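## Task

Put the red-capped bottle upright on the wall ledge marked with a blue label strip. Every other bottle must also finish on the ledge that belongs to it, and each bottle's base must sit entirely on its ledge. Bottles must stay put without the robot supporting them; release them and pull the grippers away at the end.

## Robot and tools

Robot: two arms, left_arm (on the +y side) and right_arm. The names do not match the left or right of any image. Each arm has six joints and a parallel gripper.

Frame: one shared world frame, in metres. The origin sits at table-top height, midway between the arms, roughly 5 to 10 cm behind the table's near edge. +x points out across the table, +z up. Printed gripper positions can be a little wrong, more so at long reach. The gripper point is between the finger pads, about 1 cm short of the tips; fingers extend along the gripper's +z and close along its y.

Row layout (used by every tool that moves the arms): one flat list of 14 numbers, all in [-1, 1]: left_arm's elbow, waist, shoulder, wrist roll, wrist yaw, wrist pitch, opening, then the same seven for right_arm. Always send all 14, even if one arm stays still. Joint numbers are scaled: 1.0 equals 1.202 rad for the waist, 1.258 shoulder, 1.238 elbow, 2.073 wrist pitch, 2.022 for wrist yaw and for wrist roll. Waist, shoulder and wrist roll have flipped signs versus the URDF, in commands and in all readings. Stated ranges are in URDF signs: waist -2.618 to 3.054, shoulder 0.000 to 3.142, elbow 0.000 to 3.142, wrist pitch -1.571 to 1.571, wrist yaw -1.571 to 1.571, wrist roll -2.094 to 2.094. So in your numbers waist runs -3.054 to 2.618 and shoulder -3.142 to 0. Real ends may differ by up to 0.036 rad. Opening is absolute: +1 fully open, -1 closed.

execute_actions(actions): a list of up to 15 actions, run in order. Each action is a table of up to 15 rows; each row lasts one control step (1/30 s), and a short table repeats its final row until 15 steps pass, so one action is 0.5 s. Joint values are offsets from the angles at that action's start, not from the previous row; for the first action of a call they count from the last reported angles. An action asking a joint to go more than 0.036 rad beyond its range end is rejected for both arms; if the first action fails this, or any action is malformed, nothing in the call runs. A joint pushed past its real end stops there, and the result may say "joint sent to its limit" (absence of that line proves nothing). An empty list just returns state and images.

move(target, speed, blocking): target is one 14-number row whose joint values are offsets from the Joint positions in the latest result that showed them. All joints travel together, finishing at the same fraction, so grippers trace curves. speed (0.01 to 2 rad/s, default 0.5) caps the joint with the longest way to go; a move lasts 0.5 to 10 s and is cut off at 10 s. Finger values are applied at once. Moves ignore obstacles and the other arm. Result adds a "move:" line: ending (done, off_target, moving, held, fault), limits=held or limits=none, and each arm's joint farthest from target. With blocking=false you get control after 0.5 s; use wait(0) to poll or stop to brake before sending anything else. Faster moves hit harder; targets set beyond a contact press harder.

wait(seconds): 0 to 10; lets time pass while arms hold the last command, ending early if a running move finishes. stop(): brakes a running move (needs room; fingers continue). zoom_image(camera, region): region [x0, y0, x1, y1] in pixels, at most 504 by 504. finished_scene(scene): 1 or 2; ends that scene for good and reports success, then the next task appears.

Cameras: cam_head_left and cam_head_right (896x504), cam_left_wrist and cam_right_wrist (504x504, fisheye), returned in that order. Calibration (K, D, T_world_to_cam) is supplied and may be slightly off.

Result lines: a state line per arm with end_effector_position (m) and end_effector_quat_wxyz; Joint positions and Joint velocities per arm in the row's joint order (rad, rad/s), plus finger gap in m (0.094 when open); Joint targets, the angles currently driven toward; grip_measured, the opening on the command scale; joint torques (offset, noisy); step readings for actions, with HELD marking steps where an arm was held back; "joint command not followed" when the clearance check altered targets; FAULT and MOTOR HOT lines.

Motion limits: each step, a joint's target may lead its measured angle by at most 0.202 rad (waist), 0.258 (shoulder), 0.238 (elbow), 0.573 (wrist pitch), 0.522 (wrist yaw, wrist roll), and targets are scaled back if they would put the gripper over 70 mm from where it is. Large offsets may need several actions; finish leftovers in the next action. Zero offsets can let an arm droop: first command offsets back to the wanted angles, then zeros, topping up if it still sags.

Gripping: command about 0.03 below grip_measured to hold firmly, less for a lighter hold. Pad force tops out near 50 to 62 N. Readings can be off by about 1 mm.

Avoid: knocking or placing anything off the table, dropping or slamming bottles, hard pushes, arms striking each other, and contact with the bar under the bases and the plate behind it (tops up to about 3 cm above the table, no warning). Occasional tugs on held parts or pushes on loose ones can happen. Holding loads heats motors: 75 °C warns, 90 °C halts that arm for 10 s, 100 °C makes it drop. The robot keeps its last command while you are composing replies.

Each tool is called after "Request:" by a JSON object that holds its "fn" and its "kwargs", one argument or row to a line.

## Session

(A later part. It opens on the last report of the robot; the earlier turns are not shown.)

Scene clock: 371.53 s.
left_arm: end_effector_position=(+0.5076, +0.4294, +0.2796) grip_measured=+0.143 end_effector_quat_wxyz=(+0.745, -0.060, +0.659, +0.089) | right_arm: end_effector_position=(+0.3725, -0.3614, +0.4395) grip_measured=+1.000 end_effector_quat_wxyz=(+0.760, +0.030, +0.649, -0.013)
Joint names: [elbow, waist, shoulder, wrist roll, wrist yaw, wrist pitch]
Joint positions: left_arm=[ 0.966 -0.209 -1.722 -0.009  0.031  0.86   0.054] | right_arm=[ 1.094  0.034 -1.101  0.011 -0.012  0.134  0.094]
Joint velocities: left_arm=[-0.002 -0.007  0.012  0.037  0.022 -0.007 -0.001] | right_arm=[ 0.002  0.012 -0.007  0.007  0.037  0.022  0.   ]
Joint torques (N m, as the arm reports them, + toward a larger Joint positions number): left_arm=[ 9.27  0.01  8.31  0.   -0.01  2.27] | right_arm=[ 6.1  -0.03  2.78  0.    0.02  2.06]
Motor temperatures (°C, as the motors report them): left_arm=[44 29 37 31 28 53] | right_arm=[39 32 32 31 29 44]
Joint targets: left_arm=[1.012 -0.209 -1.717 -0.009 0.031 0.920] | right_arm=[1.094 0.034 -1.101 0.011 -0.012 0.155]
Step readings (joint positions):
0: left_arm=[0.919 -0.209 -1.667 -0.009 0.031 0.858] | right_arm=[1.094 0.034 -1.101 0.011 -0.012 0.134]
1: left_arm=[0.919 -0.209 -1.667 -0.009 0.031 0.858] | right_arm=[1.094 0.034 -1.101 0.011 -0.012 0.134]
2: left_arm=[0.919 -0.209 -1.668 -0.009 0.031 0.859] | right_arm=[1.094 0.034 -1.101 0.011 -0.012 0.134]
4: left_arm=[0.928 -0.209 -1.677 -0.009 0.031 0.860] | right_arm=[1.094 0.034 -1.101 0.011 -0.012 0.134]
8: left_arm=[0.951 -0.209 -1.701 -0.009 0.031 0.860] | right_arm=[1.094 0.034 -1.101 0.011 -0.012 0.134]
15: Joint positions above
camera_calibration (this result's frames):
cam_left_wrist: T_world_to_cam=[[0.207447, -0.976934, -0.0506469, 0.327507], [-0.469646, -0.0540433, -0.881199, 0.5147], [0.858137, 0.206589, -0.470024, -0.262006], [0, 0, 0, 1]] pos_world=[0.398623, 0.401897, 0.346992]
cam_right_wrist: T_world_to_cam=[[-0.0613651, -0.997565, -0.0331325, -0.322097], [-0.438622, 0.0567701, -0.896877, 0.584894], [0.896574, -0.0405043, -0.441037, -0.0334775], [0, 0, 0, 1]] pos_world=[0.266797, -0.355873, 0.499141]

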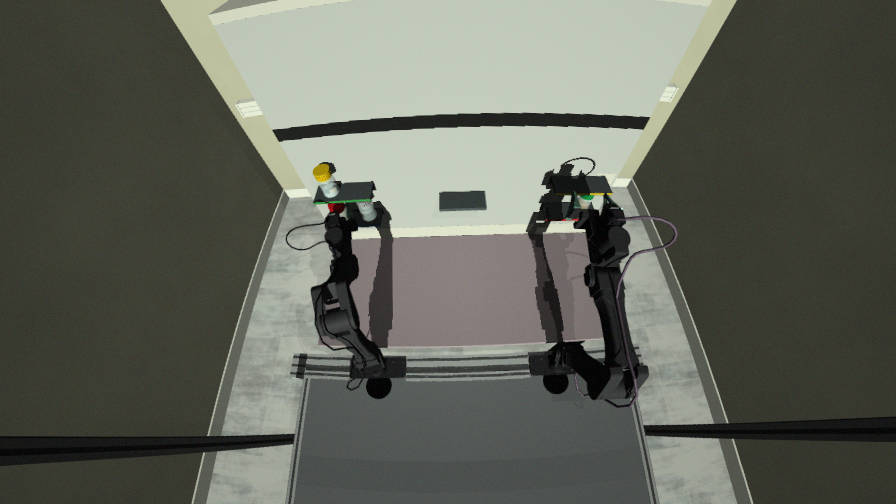

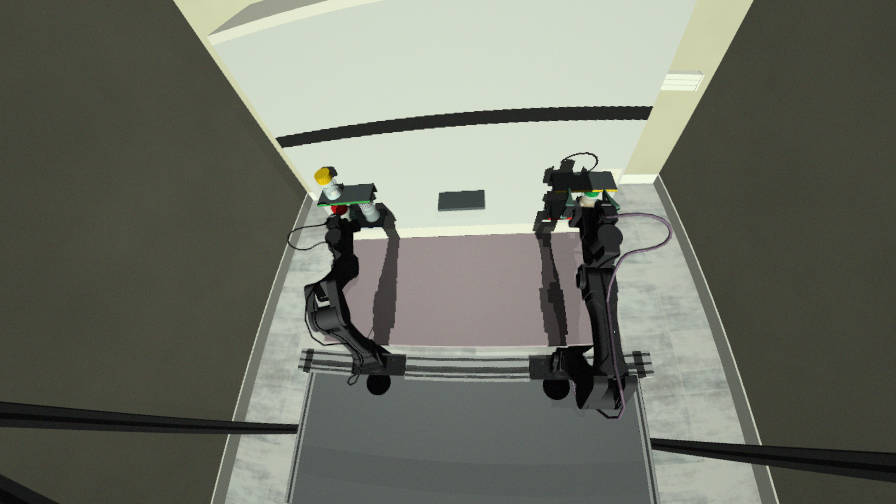

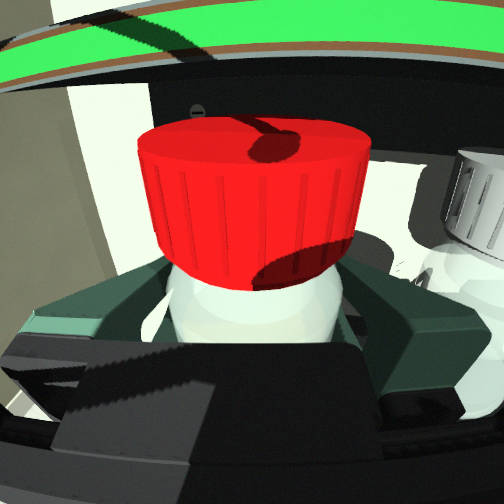

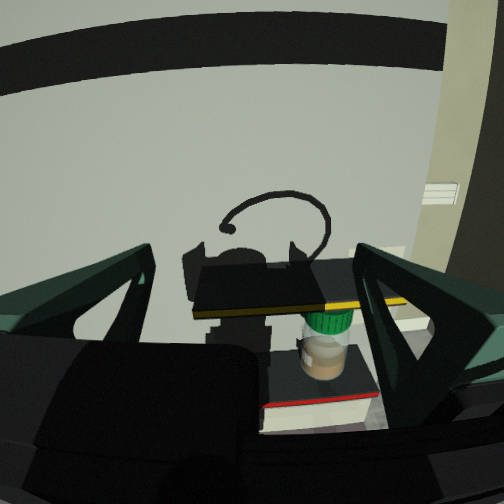

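Request:
{"fn": "move", "kwargs": {
  "target": [-0.012,0,0.01,0,0,0.036,0.02, 0,0,0,0,0,0.005,1],
  "speed": 0.05
}}

Request:
{"fn": "move", "kwargs": {
  "target": [-0.012,0,0.01,0,0,0.036,0.02, 0,0,0,0,0,0.005,1],
  "speed": 0.05
}}

Scene clock: 378.53 s.
left_arm: end_effector_position=(+0.5060, +0.4291, +0.2767) grip_measured=+0.143 end_effector_quat_wxyz=(+0.745, -0.060, +0.659, +0.089) | right_arm: end_effector_position=(+0.3727, -0.3613, +0.4387) grip_measured=+1.000 end_effector_quat_wxyz=(+0.759, +0.030, +0.650, -0.013)
Joint names: [elbow, waist, shoulder, wrist roll, wrist yaw, wrist pitch]
Joint positions: left_arm=[ 0.953 -0.209 -1.722 -0.009  0.031  0.874  0.054] | right_arm=[ 1.094  0.034 -1.101  0.011 -0.012  0.131  0.094]
Joint velocities: left_arm=[-0.022  0.012  0.002  0.095  0.051  0.066 -0.   ] | right_arm=[-0.007  0.017  0.007 -0.037 -0.007  0.051  0.   ]
Joint torques (N m, as the arm reports them, + toward a larger Joint positions number): left_arm=[ 5.93  0.    8.93  0.   -0.01  2.28] | right_arm=[ 6.09 -0.02  2.75 -0.01  0.02  1.98]
Motor temperatures (°C, as the motors report them): left_arm=[44 29 38 31 28 53] | right_arm=[39 32 32 31 29 44]
Joint targets: left_arm=[0.951 -0.209 -1.709 -0.009 0.031 0.935] | right_arm=[1.094 0.034 -1.101 0.011 -0.012 0.145]
move: off_target (left_arm); limits=none; left_arm: farthest joint: the wrist pitch, 0.060 radians from its target (0.074 radians at the start); right_arm: farthest joint: the wrist pitch, 0.013 radians from its target (0.010 radians at the start)
camera_calibration (this result's frames):
cam_left_wrist: T_world_to_cam=[[0.20746, -0.976931, -0.0506596, 0.327347], [-0.46932, -0.0539598, -0.881378, 0.511263], [0.858312, 0.206627, -0.469687, -0.262109], [0, 0, 0, 1]] pos_world=[0.397005, 0.401542, 0.34409]
cam_right_wrist: T_world_to_cam=[[-0.0613346, -0.997566, -0.0331601, -0.32209], [-0.441696, 0.05692, -0.895357, 0.584728], [0.895066, -0.0402697, -0.444112, -0.0319711], [0, 0, 0, 1]] pos_world=[0.267133, -0.355876, 0.498661]

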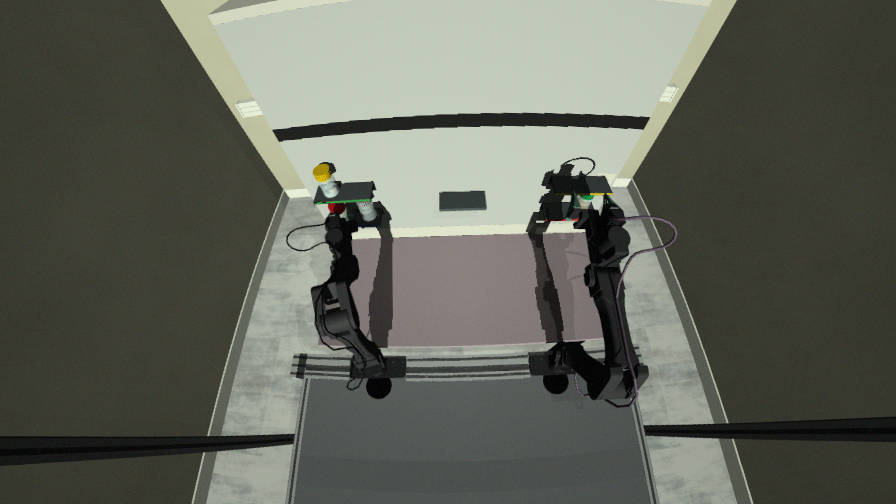

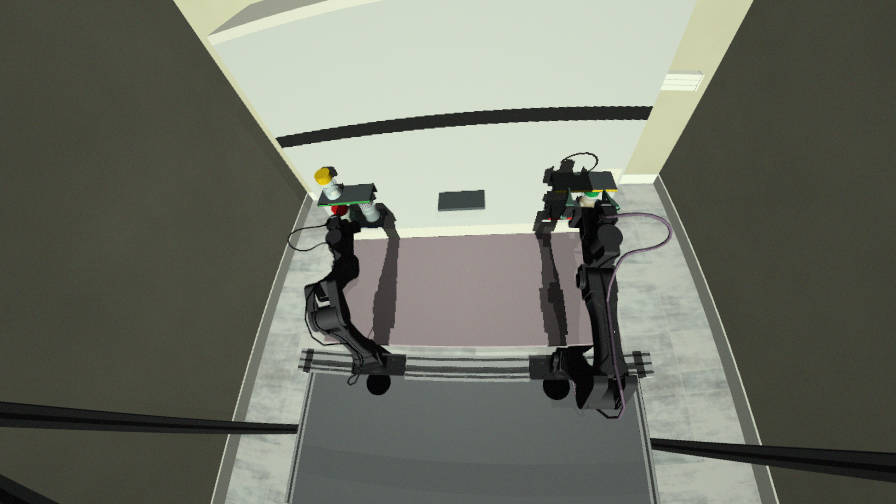

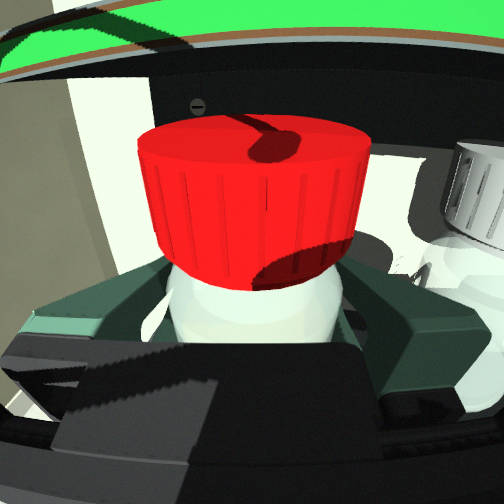

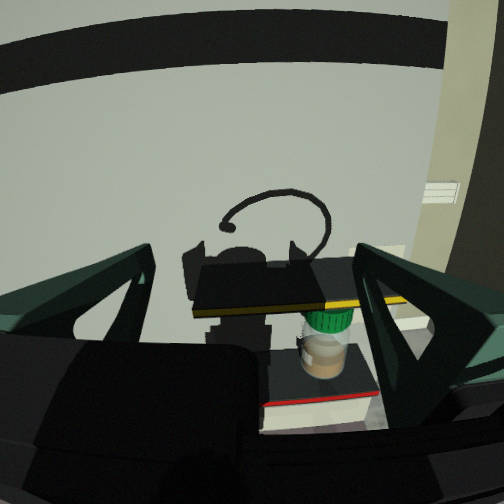

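Scene clock: 380.43 s.
left_arm: end_effector_position=(+0.5043, +0.4287, +0.2740) grip_measured=+0.143 end_effector_quat_wxyz=(+0.745, -0.060, +0.658, +0.089) | right_arm: end_effector_position=(+0.3728, -0.3613, +0.4376) grip_measured=+1.000 end_effector_quat_wxyz=(+0.758, +0.030, +0.652, -0.013)
Joint names: [elbow, waist, shoulder, wrist roll, wrist yaw, wrist pitch]
Joint positions: left_arm=[ 0.939 -0.209 -1.722 -0.009  0.031  0.888  0.054] | right_arm=[ 1.094  0.034 -1.101  0.011 -0.012  0.127  0.094]
Joint velocities: left_arm=[ 0.007 -0.002  0.007  0.037 -0.022  0.022  0.   ] | right_arm=[ 0.012 -0.007  0.007  0.022  0.022  0.022  0.   ]
Joint torques (N m, as the arm reports them, + toward a larger Joint positions number): left_arm=[ 5.89  0.01  8.89  0.   -0.01  2.27] | right_arm=[6.11 0.02 2.78 0.   0.03 1.99]
Motor temperatures (°C, as the motors report them): left_arm=[43 29 38 31 28 53] | right_arm=[39 32 32 31 29 44]
Joint targets: left_arm=[0.938 -0.209 -1.709 -0.009 0.031 0.949] | right_arm=[1.094 0.034 -1.101 0.011 -0.012 0.141]
move: off_target (left_arm); limits=none; left_arm: farthest joint: the wrist pitch, 0.060 radians from its target (0.074 radians at the start); right_arm: farthest joint: the wrist pitch, 0.015 radians from its target (0.010 radians at the start)
camera_calibration (this result's frames):
cam_left_wrist: T_world_to_cam=[[0.207487, -0.976924, -0.050685, 0.327185], [-0.468668, -0.0537928, -0.881735, 0.507752], [0.858662, 0.206703, -0.469014, -0.262306], [0, 0, 0, 1]] pos_world=[0.395313, 0.401167, 0.341261]
cam_right_wrist: T_world_to_cam=[[-0.0612975, -0.997567, -0.033194, -0.322081], [-0.445447, 0.0571021, -0.893485, 0.584518], [0.893207, -0.0399823, -0.447864, -0.0301308], [0, 0, 0, 1]] pos_world=[0.267542, -0.35588, 0.498073]

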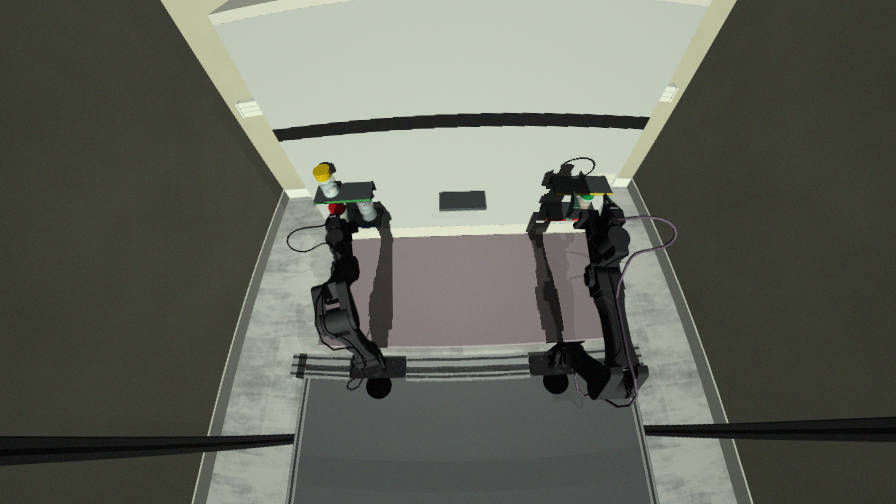

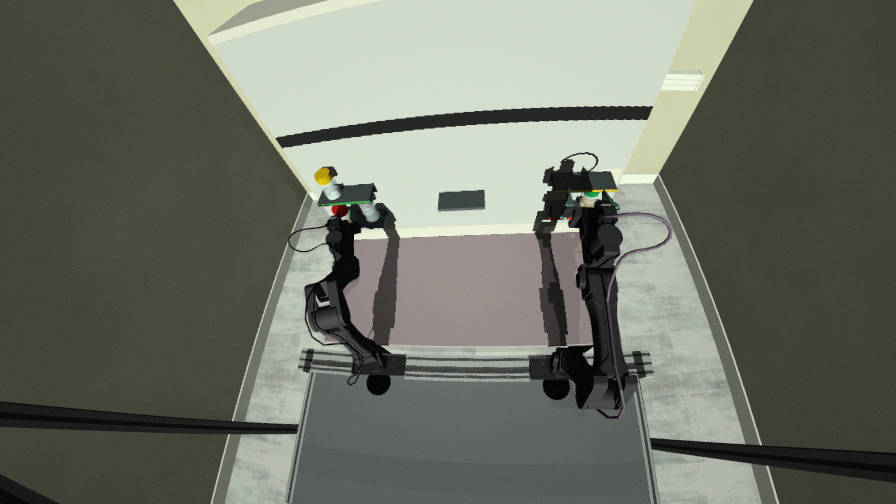

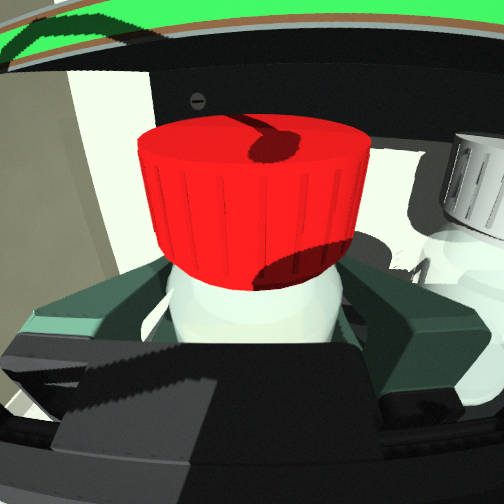

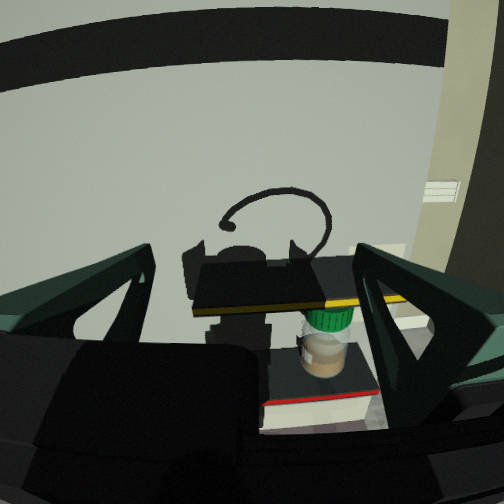

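Request:
{"fn": "move", "kwargs": {
  "target": [-0.01,0,-0.006,0,0,0.038,0.02, 0,0,0,0,0,0.005,1],
  "speed": 0.05
}}

Request:
{"fn": "move", "kwargs": {
  "target": [-0.012,0,0.005,0,0,0.036,0.02, 0,0,0,0,0,0.005,1],
  "speed": 0.05
}}

Scene clock: 388.40 s.
left_arm: end_effector_position=(+0.5056, +0.4290, +0.2728) grip_measured=+0.143 end_effector_quat_wxyz=(+0.747, -0.059, +0.656, +0.089) | right_arm: end_effector_position=(+0.3730, -0.3613, +0.4367) grip_measured=+1.000 end_effector_quat_wxyz=(+0.756, +0.030, +0.653, -0.013)
Joint names: [elbow, waist, shoulder, wrist roll, wrist yaw, wrist pitch]
Joint positions: left_arm=[ 0.939 -0.209 -1.733 -0.009  0.031  0.906  0.054] | right_arm=[ 1.094  0.034 -1.101  0.011 -0.012  0.123  0.094]
Joint velocities: left_arm=[-0.002 -0.007  0.002 -0.022  0.066 -0.022  0.   ] | right_arm=[-0.017  0.002 -0.007  0.066  0.007 -0.037  0.   ]
Joint torques (N m, as the arm reports them, + toward a larger Joint positions number): left_arm=[ 5.12  0.    8.24 -0.01 -0.02  2.27] | right_arm=[6.14 0.02 2.8  0.   0.03 1.99]
Motor temperatures (°C, as the motors report them): left_arm=[42 29 38 31 28 53] | right_arm=[39 32 32 31 29 44]
Joint targets: left_arm=[0.927 -0.209 -1.729 -0.009 0.031 0.967] | right_arm=[1.094 0.034 -1.101 0.011 -0.012 0.137]
move: off_target (left_arm); limits=none; left_arm: farthest joint: the wrist pitch, 0.061 radians from its target (0.078 radians at the start); right_arm: farthest joint: the wrist pitch, 0.014 radians from its target (0.011 radians at the start)
camera_calibration (this result's frames):
cam_left_wrist: T_world_to_cam=[[0.20771, -0.976865, -0.0509002, 0.327105], [-0.463113, -0.0523707, -0.88475, 0.50469], [0.861616, 0.207344, -0.463277, -0.267339], [0, 0, 0, 1]] pos_world=[0.39613, 0.4014, 0.339323]
cam_right_wrist: T_world_to_cam=[[-0.0612639, -0.997568, -0.033225, -0.322074], [-0.44885, 0.0572666, -0.89177, 0.584321], [0.891504, -0.0397203, -0.451267, -0.0284585], [0, 0, 0, 1]] pos_world=[0.267912, -0.355883, 0.497537]

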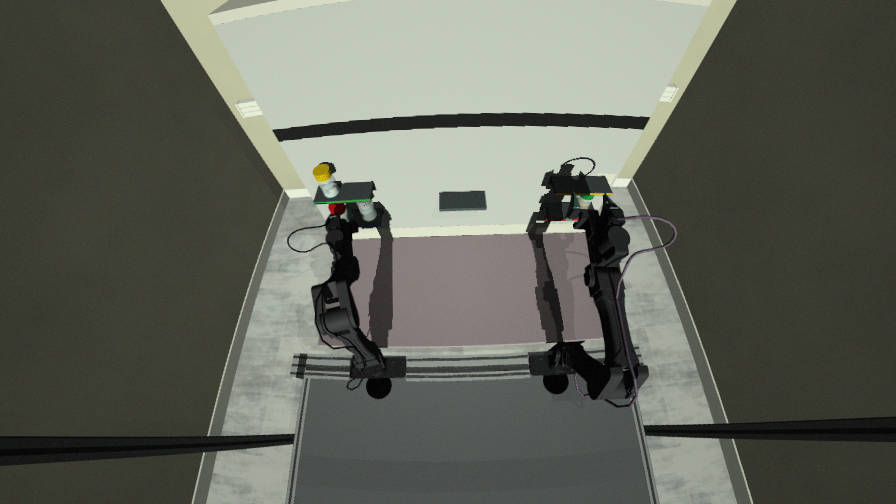

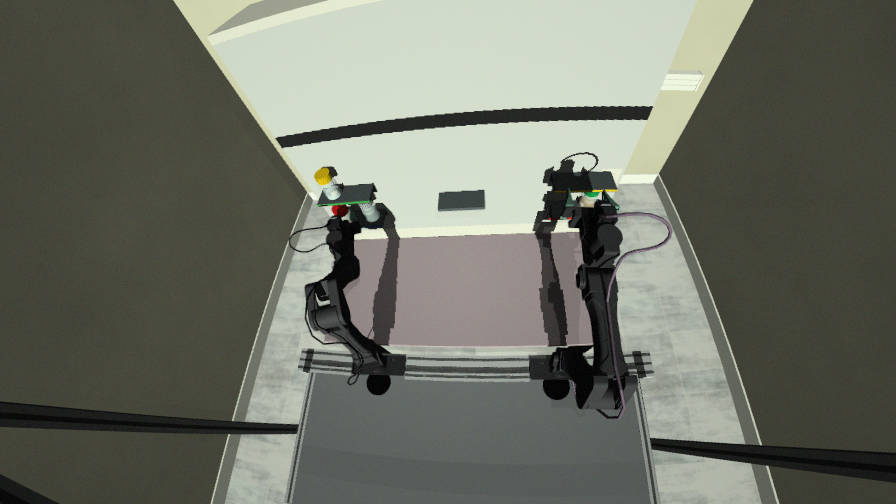

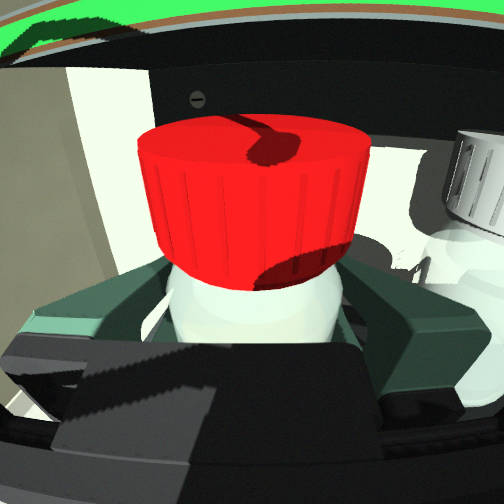

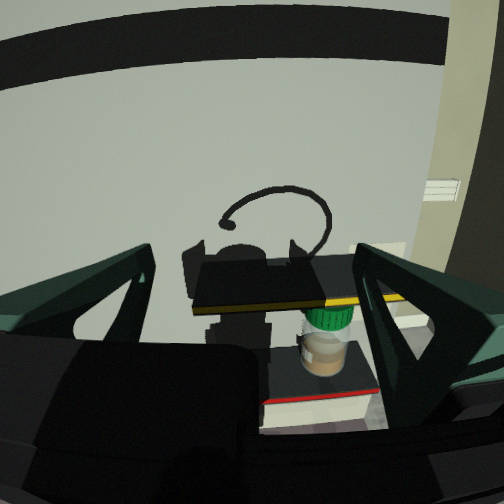

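Scene clock: 390.27 s.
left_arm: end_effector_position=(+0.5041, +0.4287, +0.2725) grip_measured=+0.143 end_effector_quat_wxyz=(+0.750, -0.059, +0.653, +0.090) | right_arm: end_effector_position=(+0.3731, -0.3612, +0.4358) grip_measured=+1.000 end_effector_quat_wxyz=(+0.755, +0.030, +0.655, -0.012)
Joint names: [elbow, waist, shoulder, wrist roll, wrist yaw, wrist pitch]
Joint positions: left_arm=[ 0.929 -0.209 -1.733 -0.009  0.031  0.923  0.054] | right_arm=[ 1.094  0.034 -1.101  0.011 -0.012  0.119  0.094]
Joint velocities: left_arm=[-0.002  0.002 -0.002 -0.007 -0.066 -0.037  0.   ] | right_arm=[-0.012  0.002  0.007 -0.066  0.037 -0.022  0.   ]
Joint torques (N m, as the arm reports them, + toward a larger Joint positions number): left_arm=[ 5.64  0.01  8.44  0.   -0.01  2.23] | right_arm=[ 6.11 -0.03  2.78  0.01  0.03  2.  ]
Motor temperatures (°C, as the motors report them): left_arm=[42 29 38 31 28 53] | right_arm=[39 32 32 31 29 44]
Joint targets: left_arm=[0.925 -0.209 -1.727 -0.009 0.031 0.980] | right_arm=[1.094 0.034 -1.101 0.011 -0.012 0.133]
move: off_target (left_arm); limits=none; left_arm: farthest joint: the wrist pitch, 0.057 radians from its target (0.075 radians at the start); right_arm: farthest joint: the wrist pitch, 0.014 radians from its target (0.010 radians at the start)
camera_calibration (this result's frames):
cam_left_wrist: T_world_to_cam=[[0.207974, -0.976796, -0.0511515, 0.32695], [-0.456555, -0.0506923, -0.88825, 0.500668], [0.865046, 0.208086, -0.456503, -0.269994], [0, 0, 0, 1]] pos_world=[0.394143, 0.400926, 0.338189]
cam_right_wrist: T_world_to_cam=[[-0.0612304, -0.997569, -0.0332561, -0.322066], [-0.452247, 0.0574301, -0.890042, 0.584117], [0.889789, -0.0394577, -0.454664, -0.0267869], [0, 0, 0, 1]] pos_world=[0.26828, -0.355886, 0.496999]

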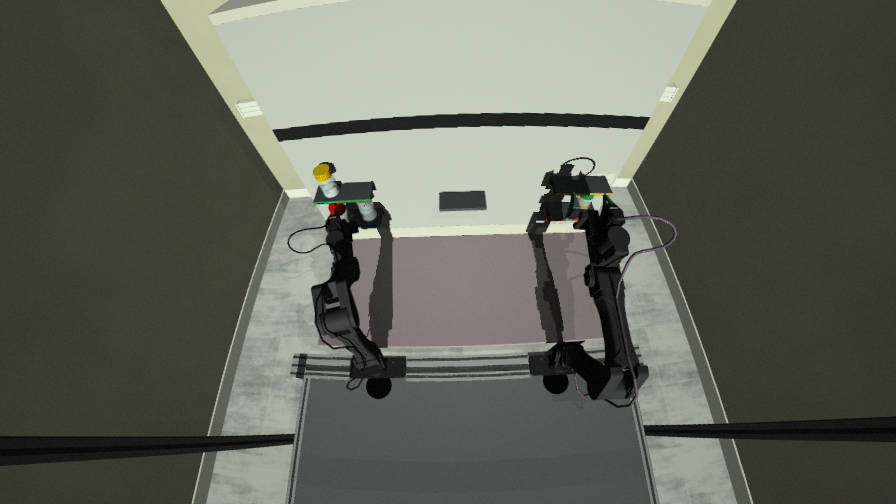

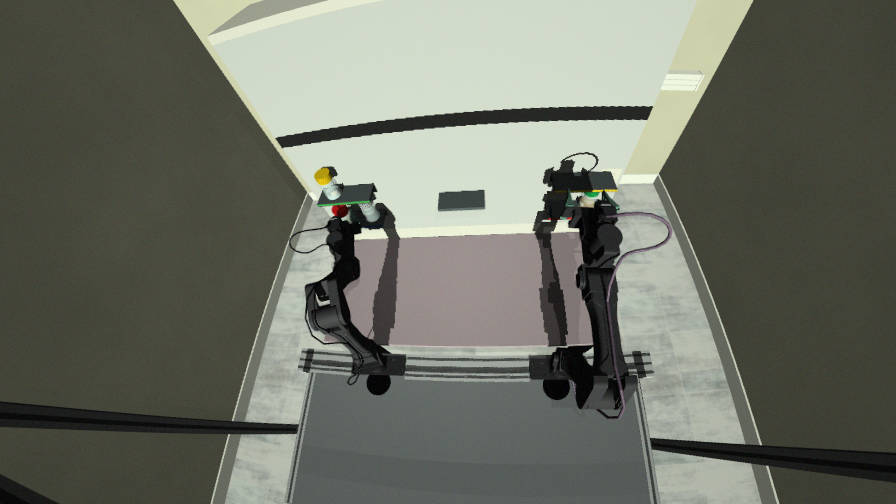

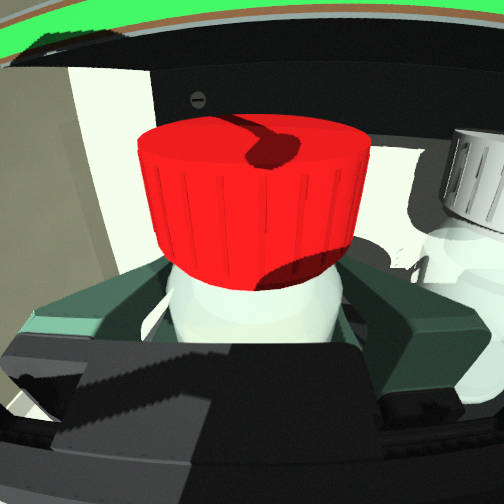

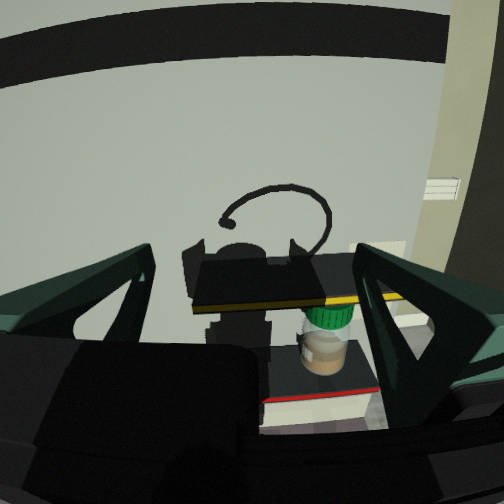

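Request:
{"fn": "move", "kwargs": {
  "target": [-0.016,0,0.005,0,0,0.025,0.02, 0,0,0,0,0,0.005,1],
  "speed": 0.05
}}

Scene clock: 395.33 s.
left_arm: end_effector_position=(+0.5027, +0.4283, +0.2721) grip_measured=+0.143 end_effector_quat_wxyz=(+0.752, -0.059, +0.651, +0.090) | right_arm: end_effector_position=(+0.3732, -0.3612, +0.4348) grip_measured=+1.000 end_effector_quat_wxyz=(+0.754, +0.030, +0.656, -0.012)
Joint names: [elbow, waist, shoulder, wrist roll, wrist yaw, wrist pitch]
Joint positions: left_arm=[ 0.92  -0.209 -1.733 -0.009  0.031  0.939  0.054] | right_arm=[ 1.094  0.034 -1.101  0.011 -0.012  0.115  0.094]
Joint velocities: left_arm=[-0.012  0.017 -0.012 -0.022  0.022  0.007 -0.001] | right_arm=[ 0.007  0.007 -0.002 -0.007 -0.022  0.022  0.   ]
Joint torques (N m, as the arm reports them, + toward a larger Joint positions number): left_arm=[ 5.19  0.    8.4   0.   -0.01  2.03] | right_arm=[ 6.13 -0.02  2.7   0.02  0.03  2.  ]
Motor temperatures (°C, as the motors report them): left_arm=[41 29 38 31 28 53] | right_arm=[39 32 32 31 29 44]
Joint targets: left_arm=[0.909 -0.209 -1.727 -0.009 0.031 0.975] | right_arm=[1.094 0.034 -1.101 0.011 -0.012 0.129]
move: off_target (left_arm); limits=none; left_arm: farthest joint: the wrist pitch, 0.036 radians from its target (0.051 radians at the start); right_arm: farthest joint: the wrist pitch, 0.014 radians from its target (0.010 radians at the start)
camera_calibration (this result's frames):
cam_left_wrist: T_world_to_cam=[[0.2082, -0.976737, -0.0513634, 0.326809], [-0.450959, -0.0492613, -0.891184, 0.497054], [0.867922, 0.208707, -0.450725, -0.272177], [0, 0, 0, 1]] pos_world=[0.392338, 0.400497, 0.337075]
cam_right_wrist: T_world_to_cam=[[-0.061197, -0.99757, -0.0332873, -0.322058], [-0.455637, 0.0575926, -0.888301, 0.583907], [0.88806, -0.0391944, -0.458054, -0.0251162], [0, 0, 0, 1]] pos_world=[0.268645, -0.355889, 0.49646]

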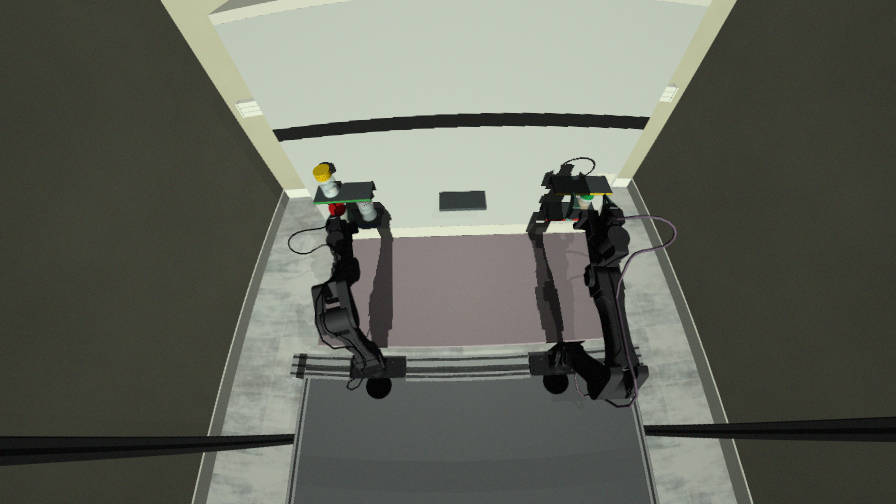

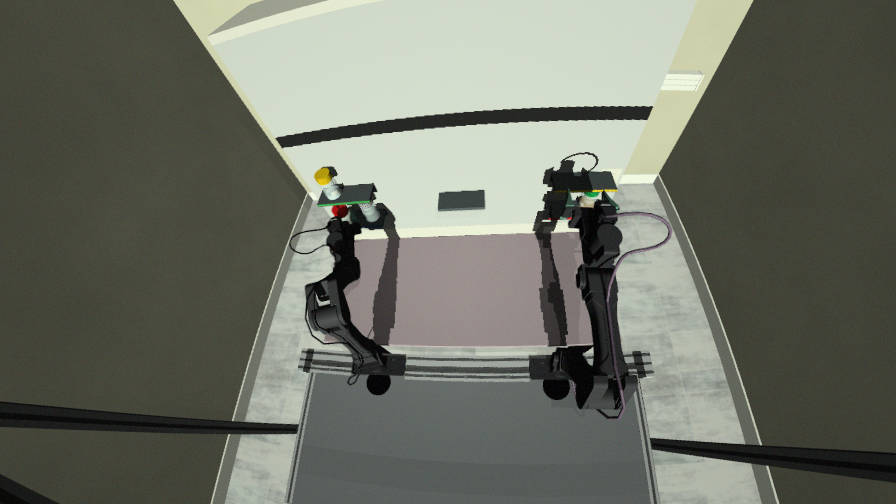

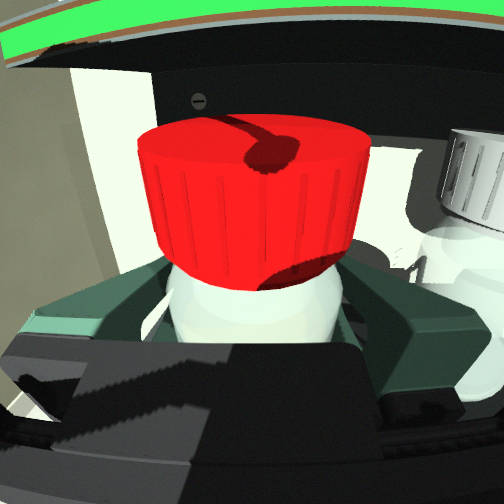

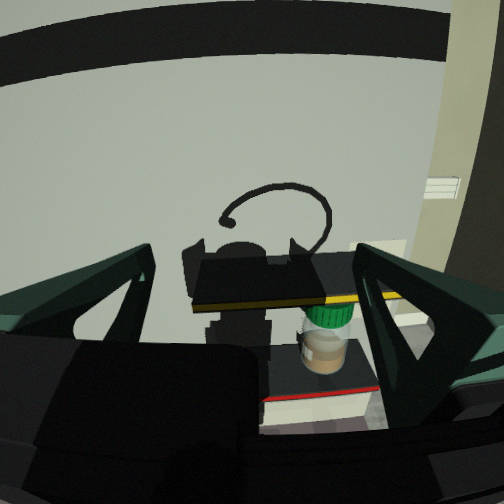

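Request:
{"fn": "execute_actions", "kwargs": {
  "actions": [
    [[0,0,0.005,0,0,0.012,0.11,0,0,0,0,0,0.01,1]],
    [[0,0,0.005,0,0,0.008,0.15,0,0,0,0,0,0,1],[0,0,0.005,0,0,0.008,0.15,0,0,0,0,0,0,1],[0,0,0.005,0,0,0.008,0.15,0,0,0,0,0,0,1],[0,0,0.005,0,0,0.008,0.18,0,0,0,0,0,0,1],[0,0,0.005,0,0,0.008,0.18,0,0,0,0,0,0,1],[0,0,0.005,0,0,0.008,0.18,0,0,0,0,0,0,1],[0,0,0.005,0,0,0.008,0.21,0,0,0,0,0,0,1]],
    [[0,0,0.005,0,0,0.008,0.3,0,0,0,0,0,0,1]],
    [[0,0,0.005,0,0,0.008,0.45,0,0,0,0,0,0,1]]
  ]
}}

Request:
{"fn": "zoom_image", "kwargs": {
  "camera": "cam_head_left",
  "region": [290,160,410,260]
}}

Scene clock: 402.80 s.
left_arm: end_effector_position=(+0.5024, +0.4284, +0.2741) grip_measured=+0.448 end_effector_quat_wxyz=(+0.754, -0.059, +0.648, +0.091) | right_arm: end_effector_position=(+0.3738, -0.3611, +0.4305) grip_measured=+1.000 end_effector_quat_wxyz=(+0.748, +0.031, +0.663, -0.012)
Joint names: [elbow, waist, shoulder, wrist roll, wrist yaw, wrist pitch]
Joint positions: left_arm=[ 0.92  -0.209 -1.733 -0.009  0.03   0.947  0.068] | right_arm=[ 1.094  0.034 -1.101  0.011 -0.012  0.098  0.094]
Joint velocities: left_arm=[-0.007  0.022  0.012 -0.022  0.022 -0.007  0.001] | right_arm=[-0.017 -0.002  0.002  0.007  0.007  0.066  0.   ]
Joint torques (N m, as the arm reports them, + toward a larger Joint positions number): left_arm=[ 5.92  0.01  8.4   0.   -0.01  1.81] | right_arm=[6.11 0.01 2.81 0.   0.05 1.93]
Motor temperatures (°C, as the motors report them): left_arm=[41 29 39 31 28 53] | right_arm=[39 32 32 31 29 44]
Joint targets: left_arm=[0.920 -0.209 -1.727 -0.009 0.030 0.961] | right_arm=[1.094 0.034 -1.101 0.011 -0.012 0.104]
Step readings (joint positions; steps 1 to 15: 1st action; 16 to 30: 2nd action; 31 to 45: 3rd action; 46 to 60: 4th action):
0: left_arm=[0.920 -0.209 -1.733 -0.009 0.031 0.939] | right_arm=[1.094 0.034 -1.101 0.011 -0.012 0.115]
1: left_arm=[0.920 -0.209 -1.733 -0.009 0.031 0.939] | right_arm=[1.094 0.034 -1.101 0.011 -0.012 0.115]
2: left_arm=[0.920 -0.209 -1.733 -0.009 0.031 0.939] | right_arm=[1.094 0.034 -1.101 0.011 -0.012 0.115]
4: left_arm=[0.920 -0.209 -1.733 -0.009 0.031 0.939] | right_arm=[1.094 0.034 -1.101 0.011 -0.012 0.115]
8: left_arm=[0.920 -0.209 -1.733 -0.009 0.031 0.939] | right_arm=[1.094 0.034 -1.101 0.011 -0.012 0.115]
15: left_arm=[0.920 -0.209 -1.733 -0.009 0.031 0.939] | right_arm=[1.094 0.034 -1.101 0.011 -0.012 0.115]
16: left_arm=[0.920 -0.209 -1.733 -0.009 0.031 0.939] | right_arm=[1.094 0.034 -1.101 0.011 -0.012 0.115]
17: left_arm=[0.920 -0.209 -1.733 -0.009 0.031 0.939] | right_arm=[1.094 0.034 -1.101 0.011 -0.012 0.114]
19: left_arm=[0.920 -0.209 -1.733 -0.009 0.031 0.939] | right_arm=[1.094 0.034 -1.101 0.011 -0.012 0.112]
23: left_arm=[0.920 -0.209 -1.733 -0.009 0.031 0.939] | right_arm=[1.094 0.034 -1.101 0.011 -0.012 0.110]
30: left_arm=[0.920 -0.209 -1.733 -0.009 0.030 0.942] | right_arm=[1.094 0.034 -1.101 0.011 -0.012 0.110]
31: left_arm=[0.920 -0.209 -1.733 -0.009 0.030 0.942] | right_arm=[1.094 0.034 -1.101 0.011 -0.012 0.109]
32: left_arm=[0.920 -0.209 -1.733 -0.009 0.030 0.943] | right_arm=[1.094 0.034 -1.101 0.011 -0.012 0.108]
34: left_arm=[0.920 -0.209 -1.733 -0.009 0.030 0.943] | right_arm=[1.094 0.034 -1.101 0.011 -0.012 0.106]
38: left_arm=[0.920 -0.209 -1.733 -0.009 0.030 0.944] | right_arm=[1.094 0.034 -1.101 0.011 -0.012 0.105]
45: left_arm=[0.920 -0.209 -1.733 -0.009 0.030 0.944] | right_arm=[1.094 0.034 -1.101 0.011 -0.012 0.104]
46: left_arm=[0.920 -0.209 -1.733 -0.009 0.030 0.945] | right_arm=[1.094 0.034 -1.101 0.011 -0.012 0.103]
47: left_arm=[0.920 -0.209 -1.733 -0.009 0.030 0.945] | right_arm=[1.094 0.034 -1.101 0.011 -0.012 0.102]
49: left_arm=[0.920 -0.209 -1.733 -0.009 0.030 0.946] | right_arm=[1.094 0.034 -1.101 0.011 -0.012 0.100]
53: left_arm=[0.920 -0.209 -1.733 -0.009 0.030 0.947] | right_arm=[1.094 0.034 -1.101 0.011 -0.012 0.099]
60: Joint positions above
camera_calibration (this result's frames):
cam_left_wrist: T_world_to_cam=[[0.209588, -0.976435, -0.0514469, 0.32627], [-0.443915, -0.0481402, -0.894775, 0.495634], [0.871213, 0.210372, -0.443544, -0.275361], [0, 0, 0, 1]] pos_world=[0.391535, 0.40037, 0.338132]
cam_right_wrist: T_world_to_cam=[[-0.061045, -0.997575, -0.0334325, -0.322021], [-0.471145, 0.0583272, -0.880125, 0.582859], [0.879941, -0.0379757, -0.473563, -0.0174417], [0, 0, 0, 1]] pos_world=[0.270301, -0.355899, 0.493963]

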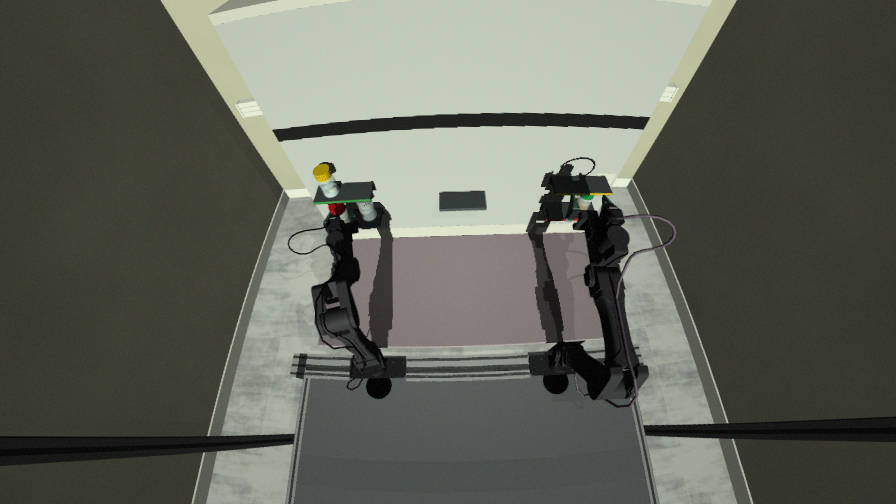

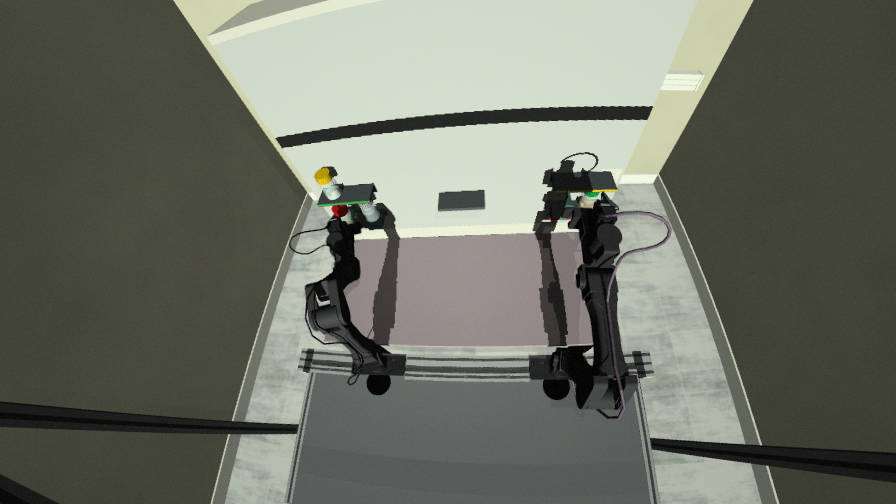

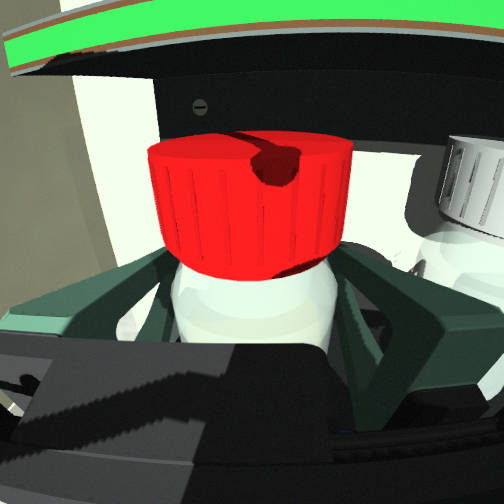

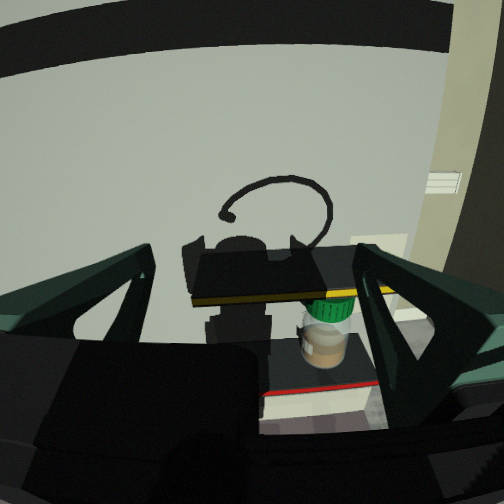

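Region (290, 160, 410, 260) of cam_head_left's 896x504 image, scaled by 4.200, with more detail than that image has.

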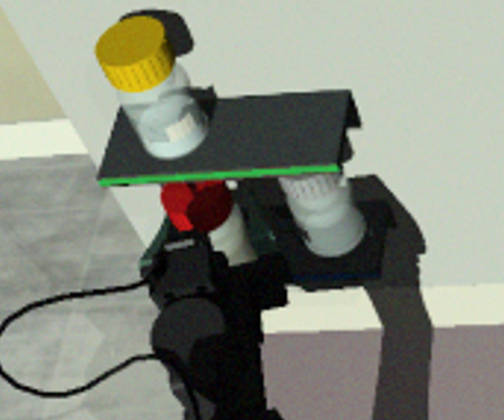

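Request:
{"fn": "move", "kwargs": {
  "target": [-0.27,0,0.398,0,0,-0.068,0.45, 0,0,0,0,0,0.01,1],
  "speed": 0.35
}}

Request:
{"fn": "zoom_image", "kwargs": {
  "camera": "cam_head_left",
  "region": [290,160,410,260]
}}

Request:
{"fn": "zoom_image", "kwargs": {
  "camera": "cam_left_wrist",
  "region": [100,60,404,364]
}}

Scene clock: 411.97 s.
left_arm: end_effector_position=(+0.3975, +0.4019, +0.3077) grip_measured=+0.448 end_effector_quat_wxyz=(+0.767, -0.057, +0.633, +0.092) | right_arm: end_effector_position=(+0.3739, -0.3611, +0.4298) grip_measured=+1.000 end_effector_quat_wxyz=(+0.747, +0.031, +0.664, -0.012)
Joint names: [elbow, waist, shoulder, wrist roll, wrist yaw, wrist pitch]
Joint positions: left_arm=[ 0.602 -0.209 -1.253 -0.009  0.03   0.825  0.068] | right_arm=[ 1.094  0.034 -1.101  0.011 -0.012  0.095  0.094]
Joint velocities: left_arm=[ 0.017 -0.002  0.022  0.007 -0.022  0.007 -0.   ] | right_arm=[-0.002  0.002 -0.002 -0.051  0.007 -0.037  0.   ]
Joint torques (N m, as the arm reports them, + toward a larger Joint positions number): left_arm=[ 5.19  0.01  5.63  0.   -0.02  1.5 ] | right_arm=[ 6.17 -0.01  2.81 -0.01  0.02  2.1 ]
Motor temperatures (°C, as the motors report them): left_arm=[41 29 39 31 28 51] | right_arm=[39 32 32 31 29 44]
Joint targets: left_arm=[0.586 -0.209 -1.232 -0.009 0.030 0.806] | right_arm=[1.094 0.034 -1.101 0.011 -0.012 0.119]
move: off_target (right_arm); limits=none; left_arm: farthest joint: the shoulder, 0.020 radians from its target (0.500 radians at the start); right_arm: farthest joint: the wrist pitch, 0.024 radians from its target (0.021 radians at the start)
camera_calibration (this result's frames):
cam_left_wrist: T_world_to_cam=[[0.211001, -0.976067, -0.0526537, 0.323778], [-0.409157, -0.0392726, -0.911618, 0.465658], [0.887732, 0.213896, -0.407651, -0.182521], [0, 0, 0, 1]] pos_world=[0.28424, 0.373358, 0.367146]
cam_right_wrist: T_world_to_cam=[[-0.061022, -0.997576, -0.0334548, -0.322015], [-0.473492, 0.0584371, -0.878857, 0.582688], [0.878682, -0.0377891, -0.47591, -0.0162755], [0, 0, 0, 1]] pos_world=[0.270549, -0.3559, 0.493581]

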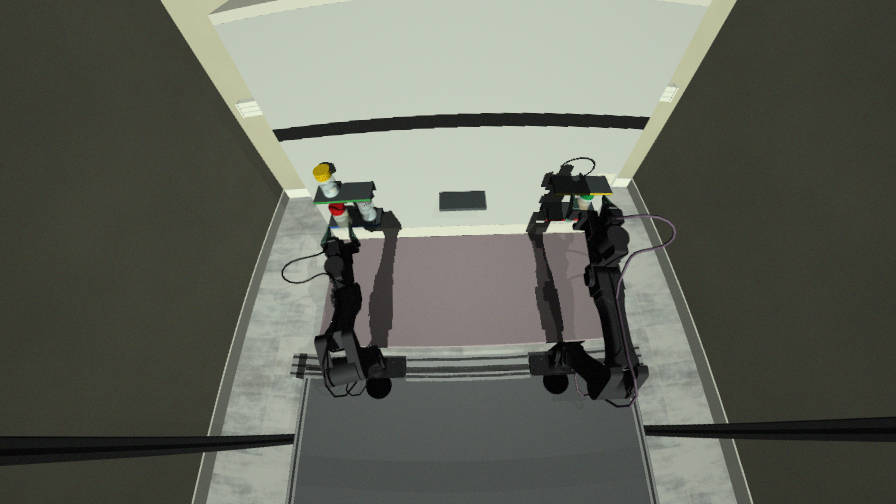

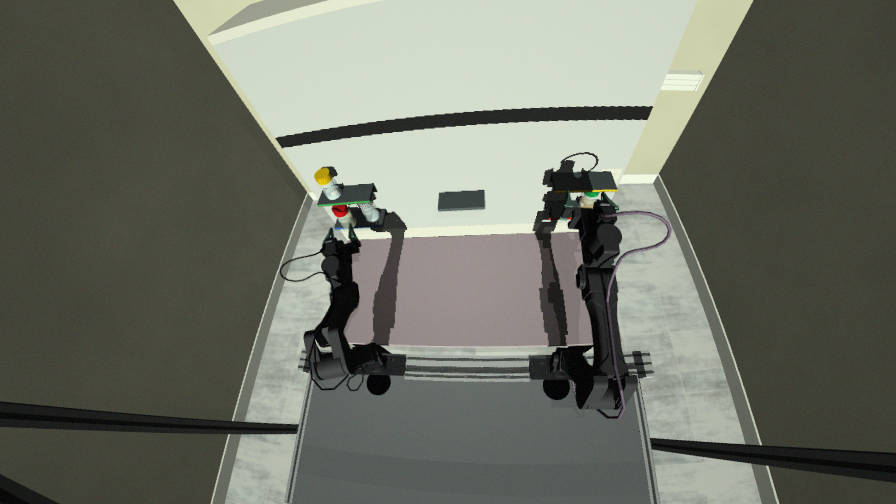

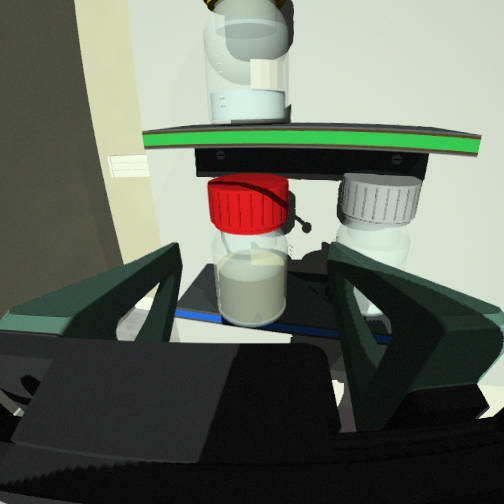

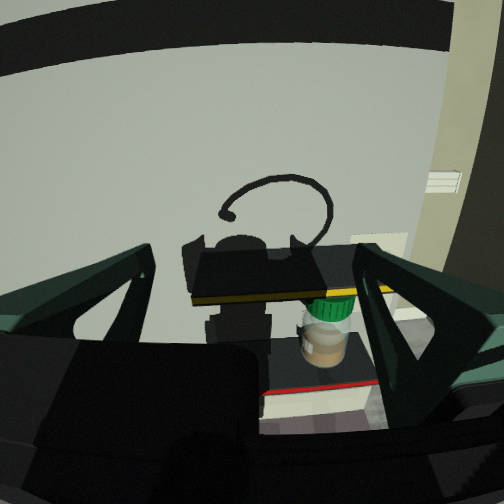

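Region (290, 160, 410, 260) of cam_head_left's 896x504 image, scaled by 4.200, with more detail than that image has.

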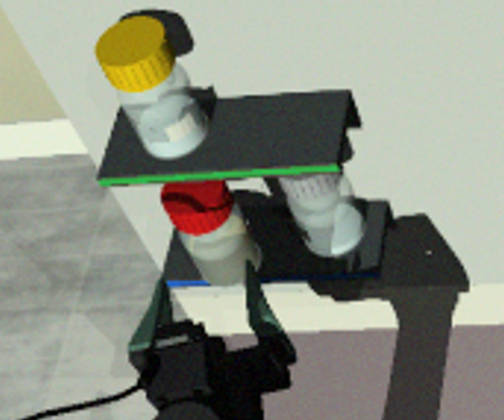

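Region (100, 60, 404, 364) of cam_left_wrist's 504x504 image, scaled by 1.658, with more detail than that image has.

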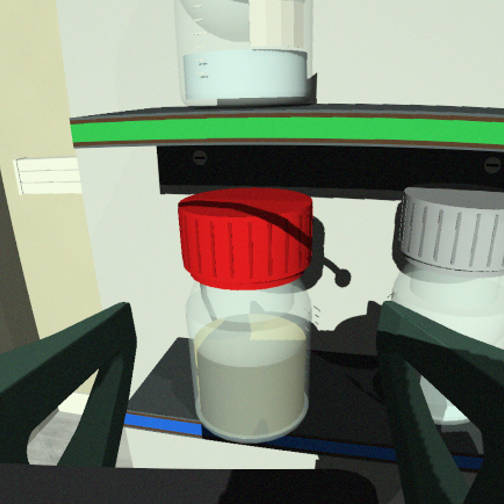

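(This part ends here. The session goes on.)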